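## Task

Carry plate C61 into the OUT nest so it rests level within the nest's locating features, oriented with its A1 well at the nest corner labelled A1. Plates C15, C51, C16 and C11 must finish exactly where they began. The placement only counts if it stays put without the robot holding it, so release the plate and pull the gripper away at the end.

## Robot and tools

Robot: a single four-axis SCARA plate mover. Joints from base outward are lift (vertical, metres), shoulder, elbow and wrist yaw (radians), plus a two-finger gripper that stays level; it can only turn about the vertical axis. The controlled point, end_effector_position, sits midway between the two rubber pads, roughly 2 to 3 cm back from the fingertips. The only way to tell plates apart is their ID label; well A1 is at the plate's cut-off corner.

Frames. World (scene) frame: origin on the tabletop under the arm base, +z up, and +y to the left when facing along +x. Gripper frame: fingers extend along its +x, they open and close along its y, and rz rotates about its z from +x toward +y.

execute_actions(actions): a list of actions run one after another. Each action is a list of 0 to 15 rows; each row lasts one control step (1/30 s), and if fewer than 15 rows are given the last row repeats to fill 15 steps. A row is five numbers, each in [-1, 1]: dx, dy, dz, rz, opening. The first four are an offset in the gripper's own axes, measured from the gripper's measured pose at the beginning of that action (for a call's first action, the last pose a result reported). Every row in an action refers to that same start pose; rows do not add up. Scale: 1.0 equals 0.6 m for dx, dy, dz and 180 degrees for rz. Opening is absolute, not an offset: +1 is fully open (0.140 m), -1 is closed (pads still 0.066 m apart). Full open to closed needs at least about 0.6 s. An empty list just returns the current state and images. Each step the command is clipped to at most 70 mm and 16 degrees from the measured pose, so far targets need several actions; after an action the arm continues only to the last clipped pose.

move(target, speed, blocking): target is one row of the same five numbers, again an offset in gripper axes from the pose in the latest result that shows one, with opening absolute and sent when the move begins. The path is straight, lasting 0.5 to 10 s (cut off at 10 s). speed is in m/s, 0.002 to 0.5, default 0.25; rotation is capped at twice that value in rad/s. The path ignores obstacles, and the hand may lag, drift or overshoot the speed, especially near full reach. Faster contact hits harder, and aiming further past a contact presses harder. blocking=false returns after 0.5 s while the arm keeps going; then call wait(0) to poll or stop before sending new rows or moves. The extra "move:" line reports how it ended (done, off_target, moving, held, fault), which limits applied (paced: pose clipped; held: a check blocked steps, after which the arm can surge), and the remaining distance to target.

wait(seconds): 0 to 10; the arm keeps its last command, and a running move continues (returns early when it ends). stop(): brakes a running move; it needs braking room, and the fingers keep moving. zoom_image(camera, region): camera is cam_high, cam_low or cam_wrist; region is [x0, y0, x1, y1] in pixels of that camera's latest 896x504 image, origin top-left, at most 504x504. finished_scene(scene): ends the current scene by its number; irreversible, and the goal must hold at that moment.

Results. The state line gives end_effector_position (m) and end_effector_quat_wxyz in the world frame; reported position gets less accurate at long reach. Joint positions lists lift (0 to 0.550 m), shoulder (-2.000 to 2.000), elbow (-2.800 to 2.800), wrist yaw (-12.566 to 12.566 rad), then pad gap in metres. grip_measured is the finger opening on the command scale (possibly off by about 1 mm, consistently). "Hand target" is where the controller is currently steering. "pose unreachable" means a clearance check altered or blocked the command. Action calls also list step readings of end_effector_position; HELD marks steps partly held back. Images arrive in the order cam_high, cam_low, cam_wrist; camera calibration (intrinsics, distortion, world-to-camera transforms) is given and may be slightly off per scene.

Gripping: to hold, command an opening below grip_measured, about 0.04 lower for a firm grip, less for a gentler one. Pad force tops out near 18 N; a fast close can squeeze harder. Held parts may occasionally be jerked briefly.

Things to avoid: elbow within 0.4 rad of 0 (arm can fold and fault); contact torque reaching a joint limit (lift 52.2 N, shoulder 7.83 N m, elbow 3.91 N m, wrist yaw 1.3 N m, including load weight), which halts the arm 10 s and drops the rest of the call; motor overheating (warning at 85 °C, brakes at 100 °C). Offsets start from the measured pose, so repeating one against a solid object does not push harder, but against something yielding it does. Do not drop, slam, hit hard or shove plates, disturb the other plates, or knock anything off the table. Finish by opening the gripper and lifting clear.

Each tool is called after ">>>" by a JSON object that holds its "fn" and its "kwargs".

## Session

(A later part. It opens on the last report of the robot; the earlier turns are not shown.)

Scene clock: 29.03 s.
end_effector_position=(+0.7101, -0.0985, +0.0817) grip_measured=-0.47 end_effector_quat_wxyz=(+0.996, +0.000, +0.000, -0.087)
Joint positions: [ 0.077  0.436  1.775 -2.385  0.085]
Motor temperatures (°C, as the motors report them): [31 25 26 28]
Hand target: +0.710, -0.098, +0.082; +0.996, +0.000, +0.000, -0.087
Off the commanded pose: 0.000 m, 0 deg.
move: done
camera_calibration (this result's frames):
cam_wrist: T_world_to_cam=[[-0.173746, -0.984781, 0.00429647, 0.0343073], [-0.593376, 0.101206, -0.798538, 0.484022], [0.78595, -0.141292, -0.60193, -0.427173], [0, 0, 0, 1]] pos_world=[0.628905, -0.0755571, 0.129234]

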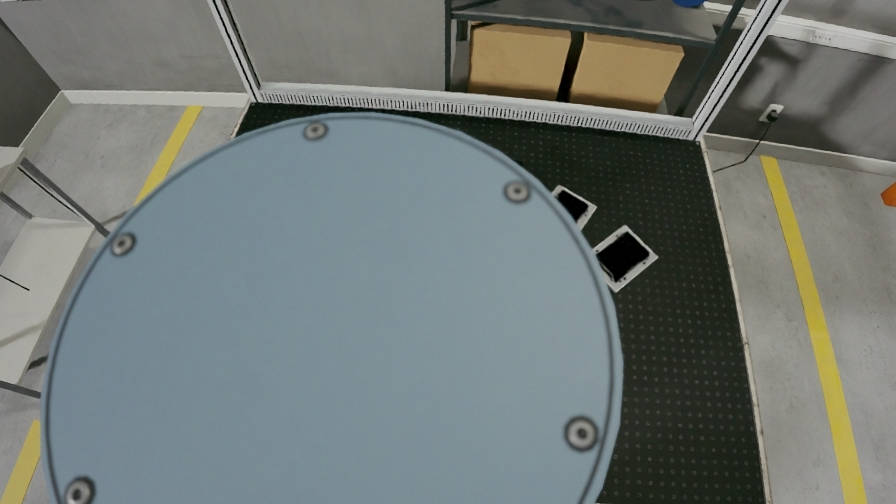

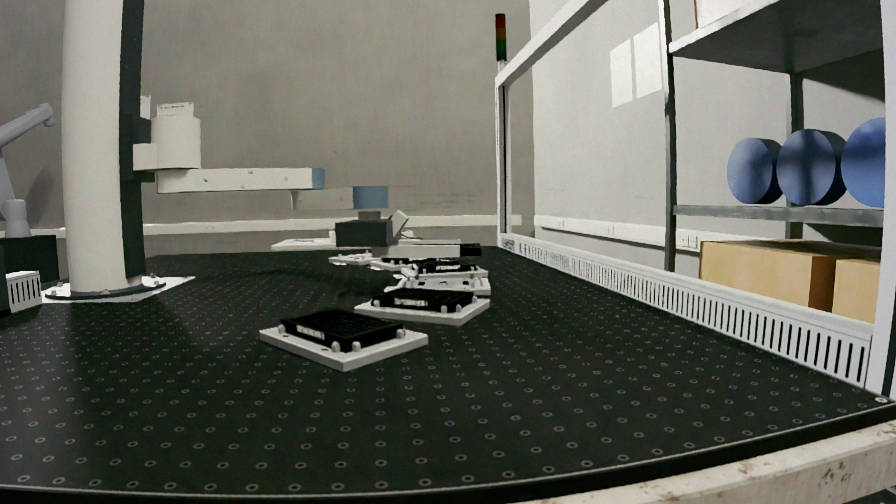

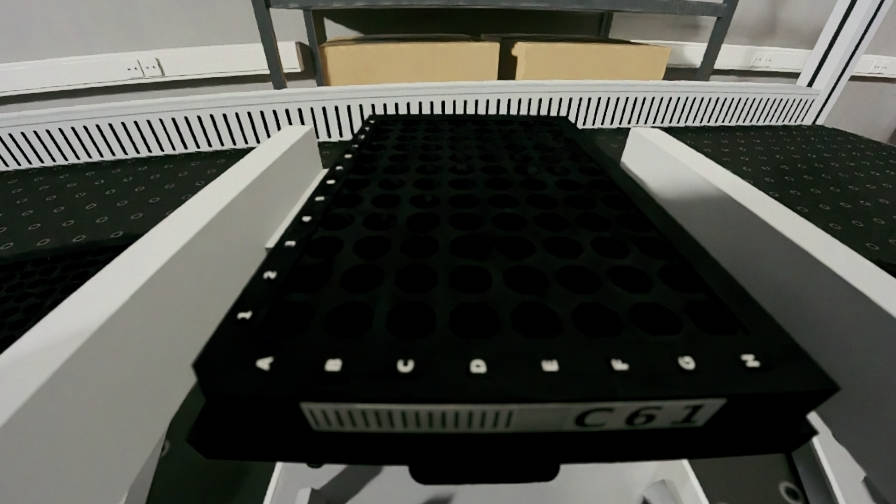

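>>> {"fn": "move", "kwargs": {"target": [-0.01,0,0,0.009,-0.52], "speed": 0.05}}

Scene clock: 31.60 s.
end_effector_position=(+0.7042, -0.0976, +0.0817) grip_measured=-0.47 end_effector_quat_wxyz=(+0.997, +0.000, +0.000, -0.073)
Joint positions: [ 0.077  0.441  1.739 -2.326  0.085]
Motor temperatures (°C, as the motors report them): [31 25 26 28]
Hand target: +0.704, -0.097, +0.082; +0.997, +0.000, +0.000, -0.073
Off the commanded pose: 0.000 m, 0 deg.
move: done
camera_calibration (this result's frames):
cam_wrist: T_world_to_cam=[[-0.146212, -0.989244, 0.00429647, 0.0143534], [-0.595968, 0.0846166, -0.798538, 0.480618], [0.789585, -0.119316, -0.60193, -0.4228], [0, 0, 0, 1]] pos_world=[0.622368, -0.0769161, 0.129234]

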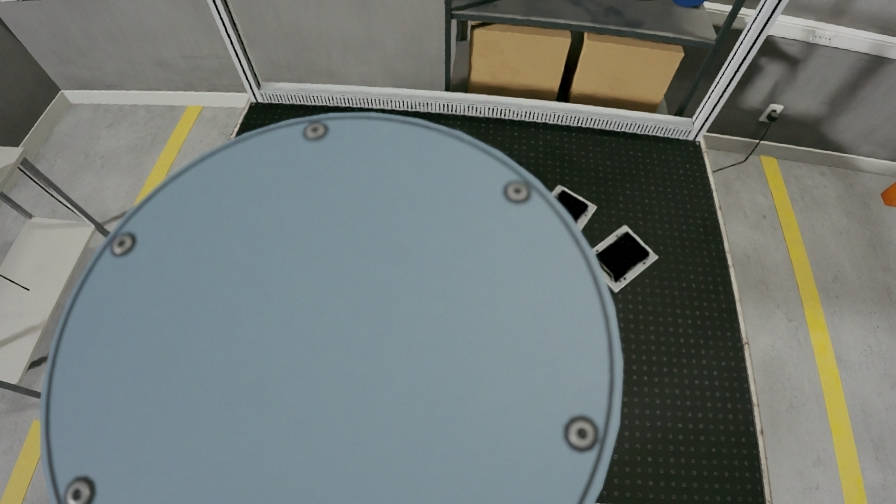

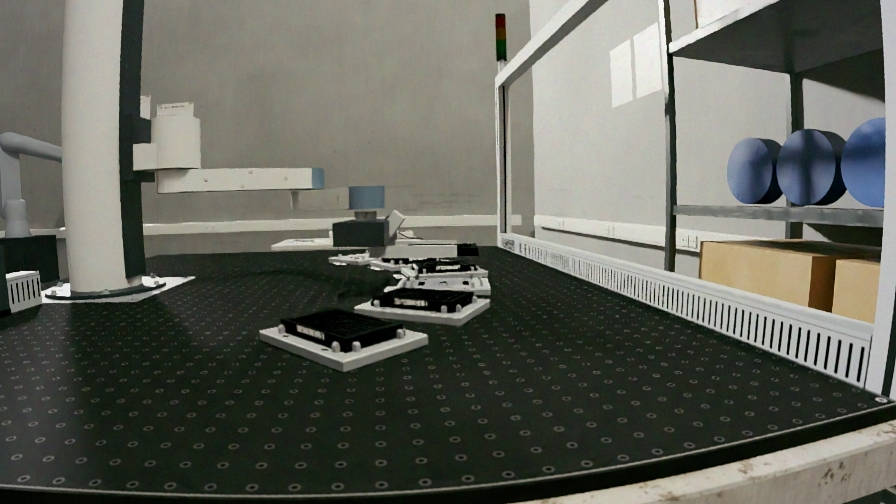

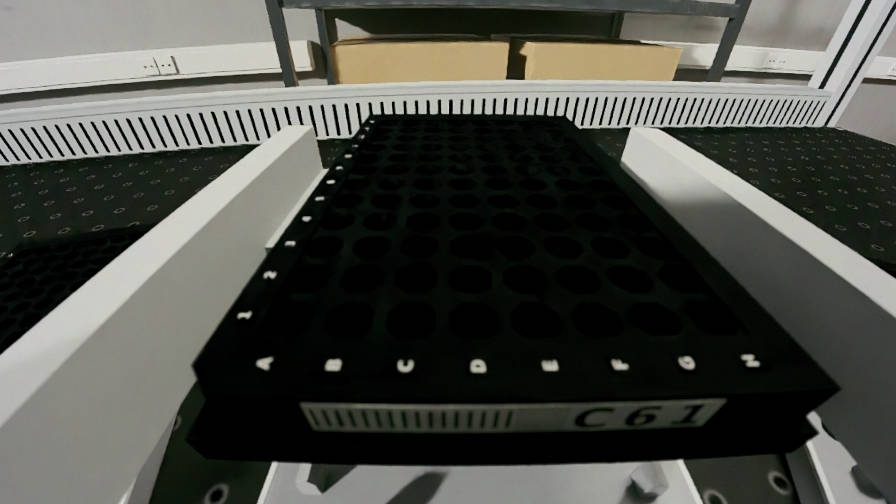

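>>> {"fn": "move", "kwargs": {"target": [0.002,-0.001,-0.064,0,-0.52], "speed": 0.06}}

>>> {"fn": "zoom_image", "kwargs": {"camera": "cam_low", "region": [350, 230, 530, 310]}}

Scene clock: 33.63 s.
end_effector_position=(+0.7052, -0.0982, +0.0432) grip_measured=-0.47 end_effector_quat_wxyz=(+0.997, +0.000, +0.000, -0.073)
Joint positions: [ 0.038  0.437  1.747 -2.329  0.085]
Motor temperatures (°C, as the motors report them): [31 25 26 28]
Hand target: +0.705, -0.098, +0.043; +0.997, +0.000, +0.000, -0.073
Off the commanded pose: 0.000 m, 0 deg.
move: done
camera_calibration (this result's frames):
cam_wrist: T_world_to_cam=[[-0.145984, -0.989278, 0.00429647, 0.0138314], [-0.595987, 0.0844797, -0.798538, 0.450616], [0.789612, -0.119135, -0.60193, -0.44689], [0, 0, 0, 1]] pos_world=[0.62345, -0.0776248, 0.0907783]

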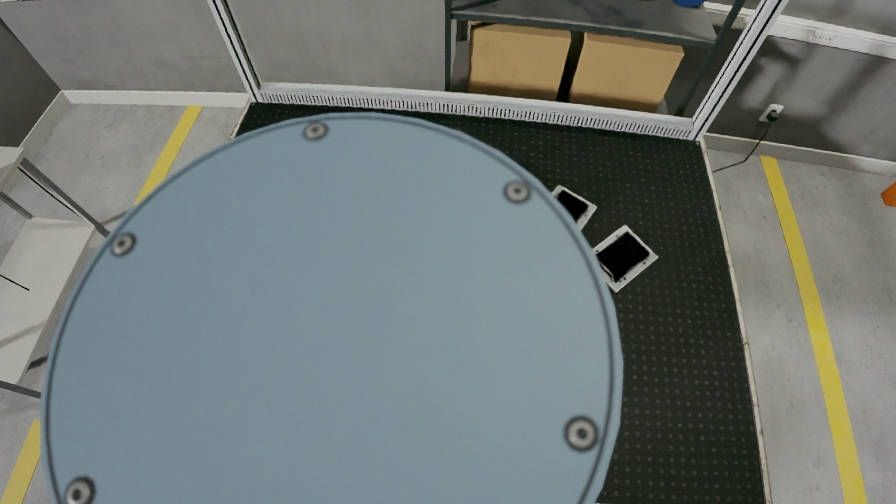

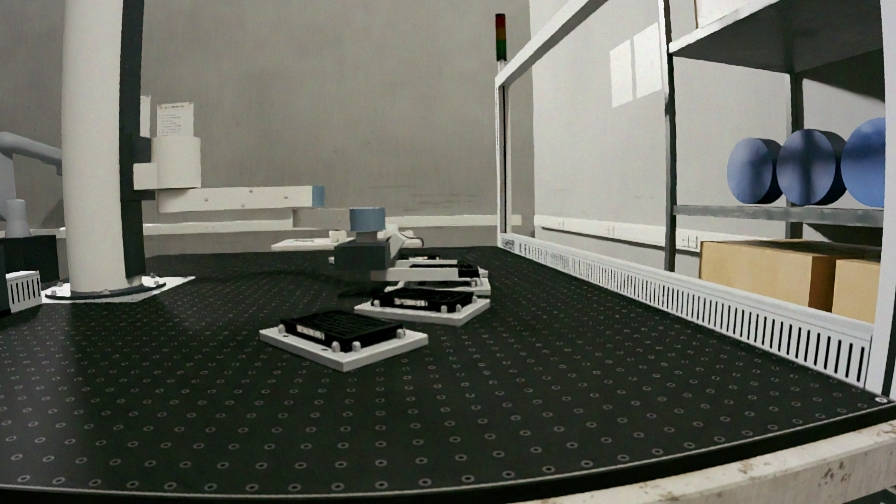

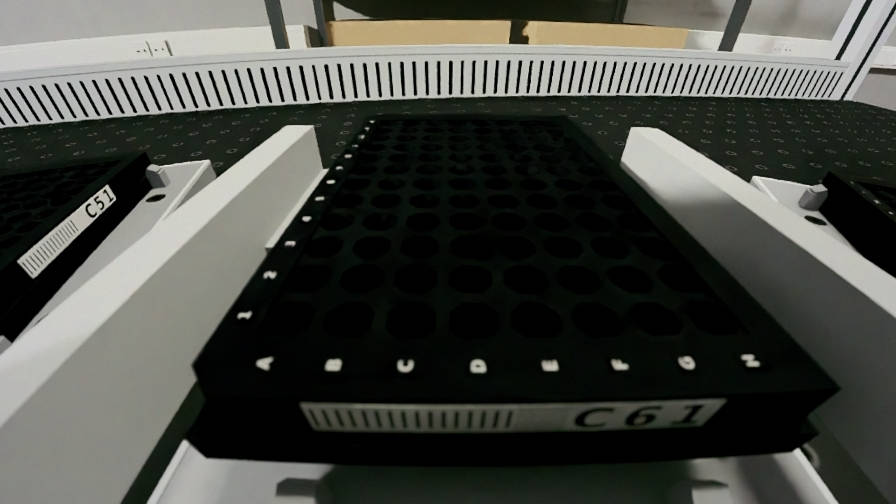

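Region (350, 230, 530, 310) of cam_low's 896x504 image, scaled by 2.800, with more detail than that image has.

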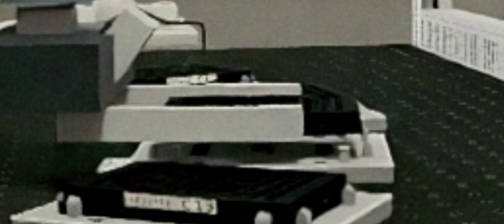

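>>> {"fn": "move", "kwargs": {"target": [0,0,-0.0255,0,-0.52], "speed": 0.015}}

Scene clock: 35.60 s.
end_effector_position=(+0.7052, -0.0995, +0.0280) grip_measured=-0.47 end_effector_quat_wxyz=(+0.997, +0.000, +0.000, -0.076)
Joint positions: [ 0.023  0.435  1.748 -2.336  0.085]
Motor temperatures (°C, as the motors report them): [31 25 26 28]
Hand target: +0.705, -0.098, +0.028; +0.997, +0.000, +0.000, -0.073
Off the commanded pose: 0.001 m, 0 deg.
move: done
camera_calibration (this result's frames):
cam_wrist: T_world_to_cam=[[-0.152915, -0.98823, 0.00429647, 0.0176189], [-0.595381, 0.0886553, -0.798538, 0.43853], [0.788758, -0.124667, -0.60193, -0.456142], [0, 0, 0, 1]] pos_world=[0.623572, -0.0783321, 0.0755416]

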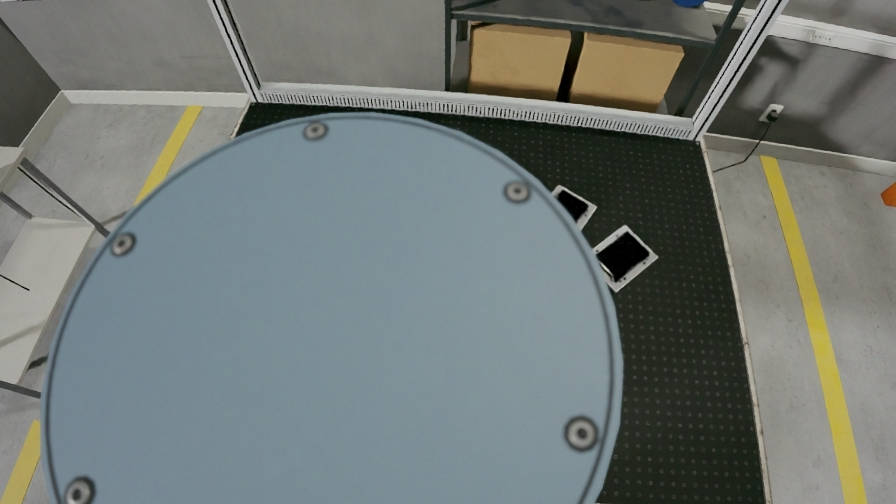

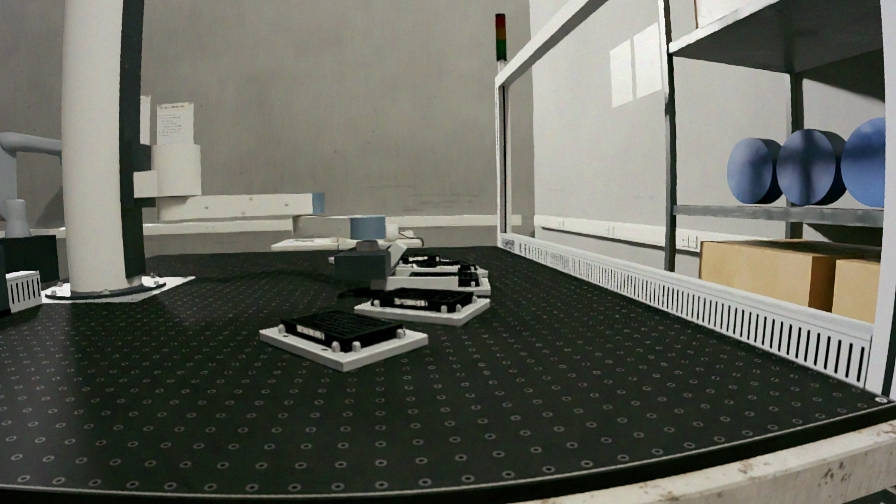

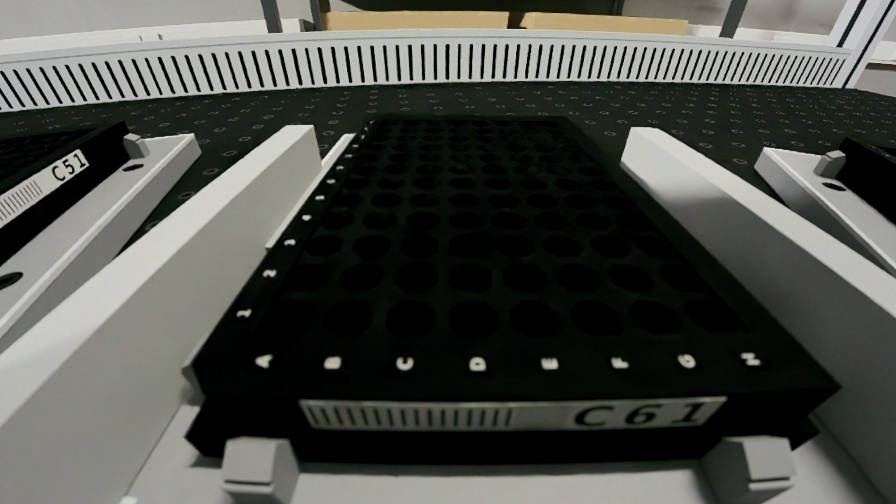

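Guided in.

>>> {"fn": "move", "kwargs": {"target": [0,0,0,0,0]}}

>>> {"fn": "move", "kwargs": {"target": [-0.05,0,0.14,0,0]}}

Scene clock: 36.83 s.
end_effector_position=(+0.7052, -0.0996, +0.0280) grip_measured=+0.00 end_effector_quat_wxyz=(+0.997, +0.000, +0.000, -0.076)
Joint positions: [ 0.023  0.435  1.748 -2.336  0.103]
Motor temperatures (°C, as the motors report them): [31 25 26 28]
Hand target: +0.705, -0.100, +0.028; +0.997, +0.000, +0.000, -0.076
Off the commanded pose: 0.000 m, 0 deg.
move: done
camera_calibration (this result's frames):
cam_wrist: T_world_to_cam=[[-0.153163, -0.988192, 0.00429647, 0.0177114], [-0.595358, 0.0888048, -0.798538, 0.438541], [0.788727, -0.124865, -0.60193, -0.456157], [0, 0, 0, 1]] pos_world=[0.623585, -0.0784002, 0.0755413]

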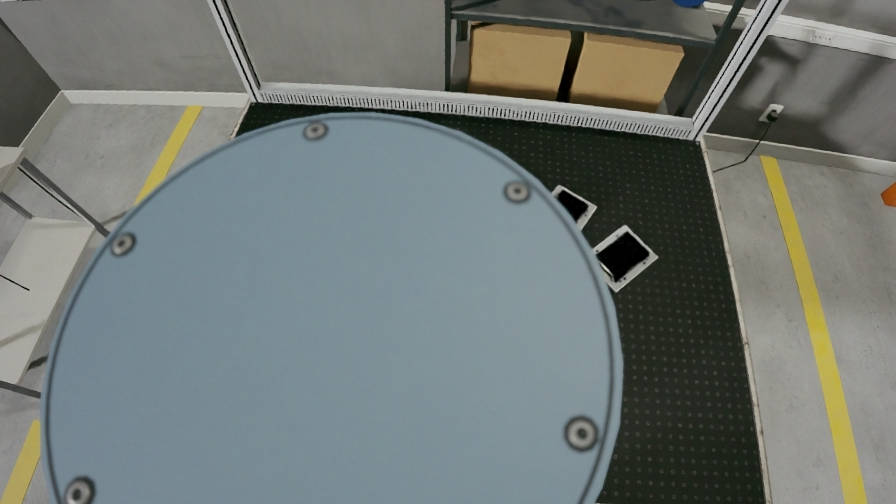

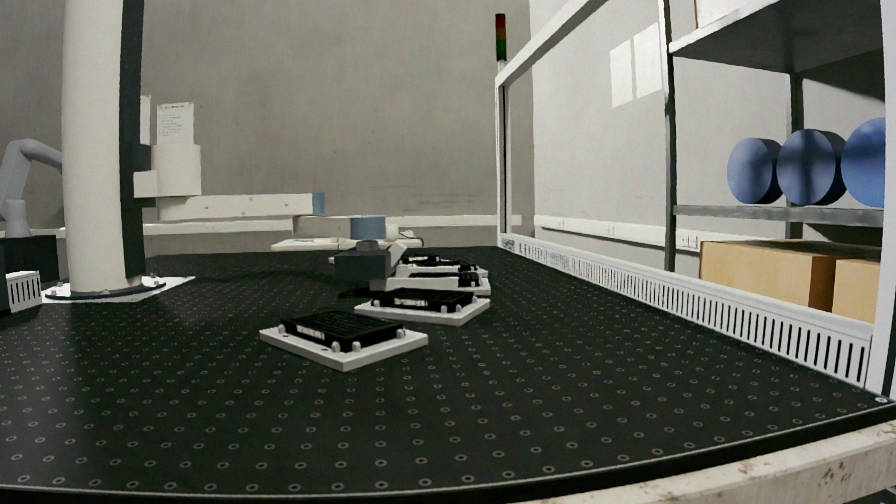

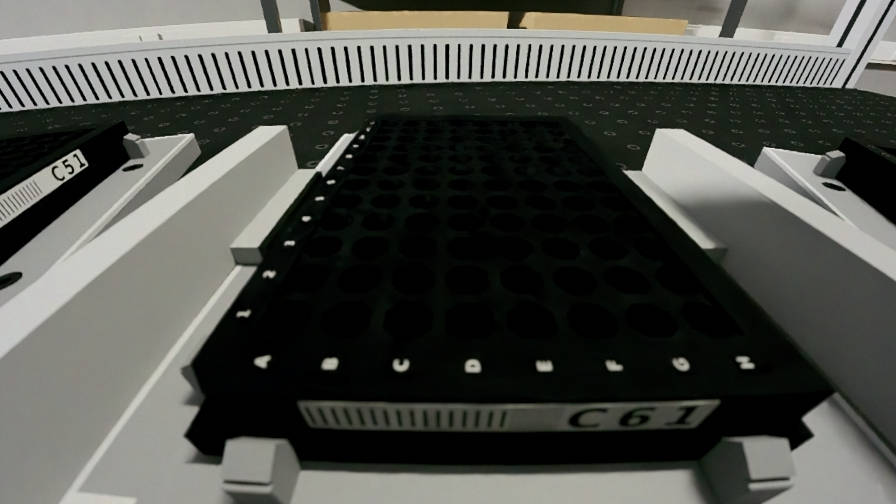

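Scene clock: 37.63 s.
end_effector_position=(+0.6756, -0.0951, +0.1120) grip_measured=+0.00 end_effector_quat_wxyz=(+0.997, +0.000, +0.000, -0.076)
Joint positions: [ 0.107  0.506  1.575 -2.234  0.103]
Motor temperatures (°C, as the motors report them): [31 25 26 28]
Hand target: +0.676, -0.095, +0.112; +0.997, +0.000, +0.000, -0.076
Off the commanded pose: 0.000 m, 0 deg.
move: done
camera_calibration (this result's frames):
cam_wrist: T_world_to_cam=[[-0.153472, -0.988144, 0.00429647, 0.0174754], [-0.59533, 0.0889908, -0.798538, 0.48759], [0.788687, -0.125111, -0.60193, -0.381605], [0, 0, 0, 1]] pos_world=[0.593927, -0.0738659, 0.159585]

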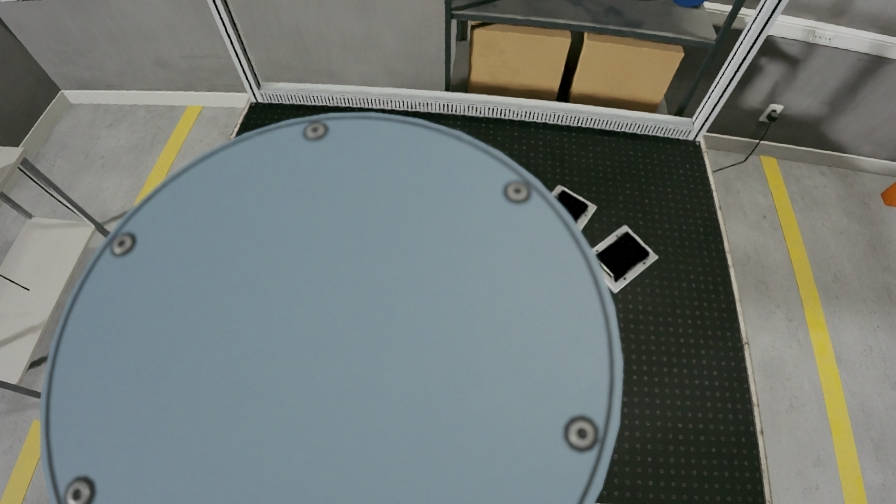

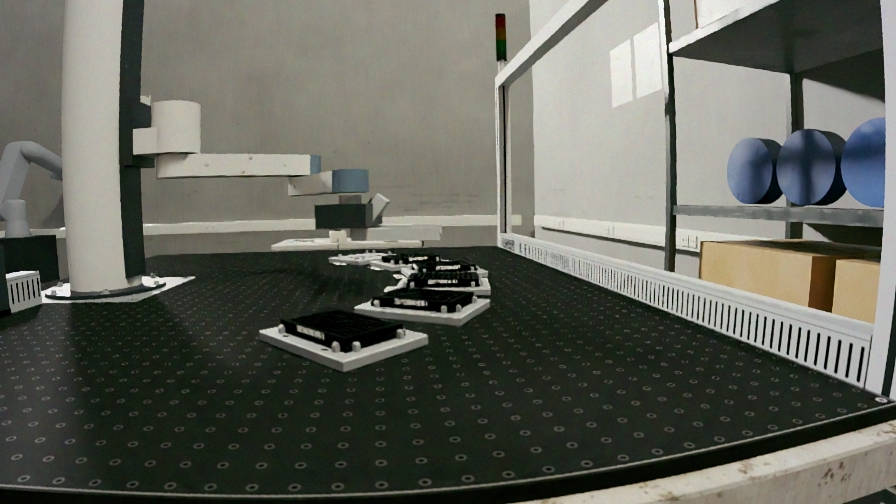

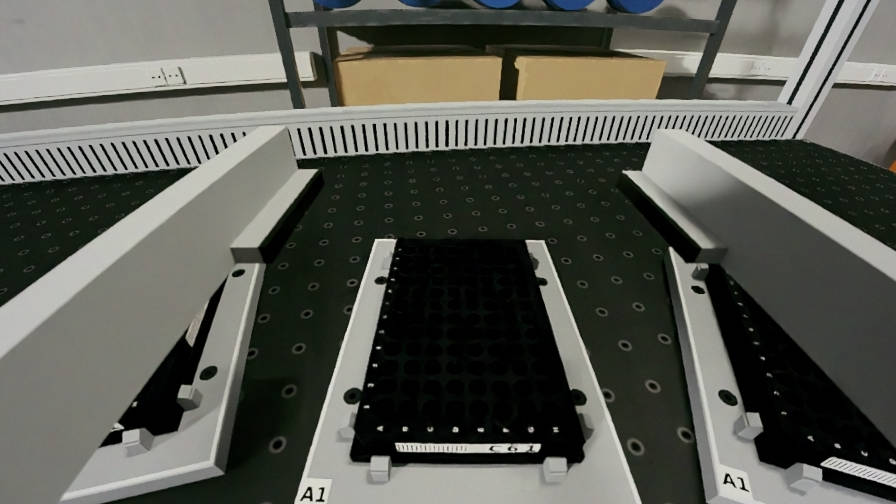

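>>> {"fn": "finished_scene", "kwargs": {"scene": 1}}

The scene is finished: the task was done.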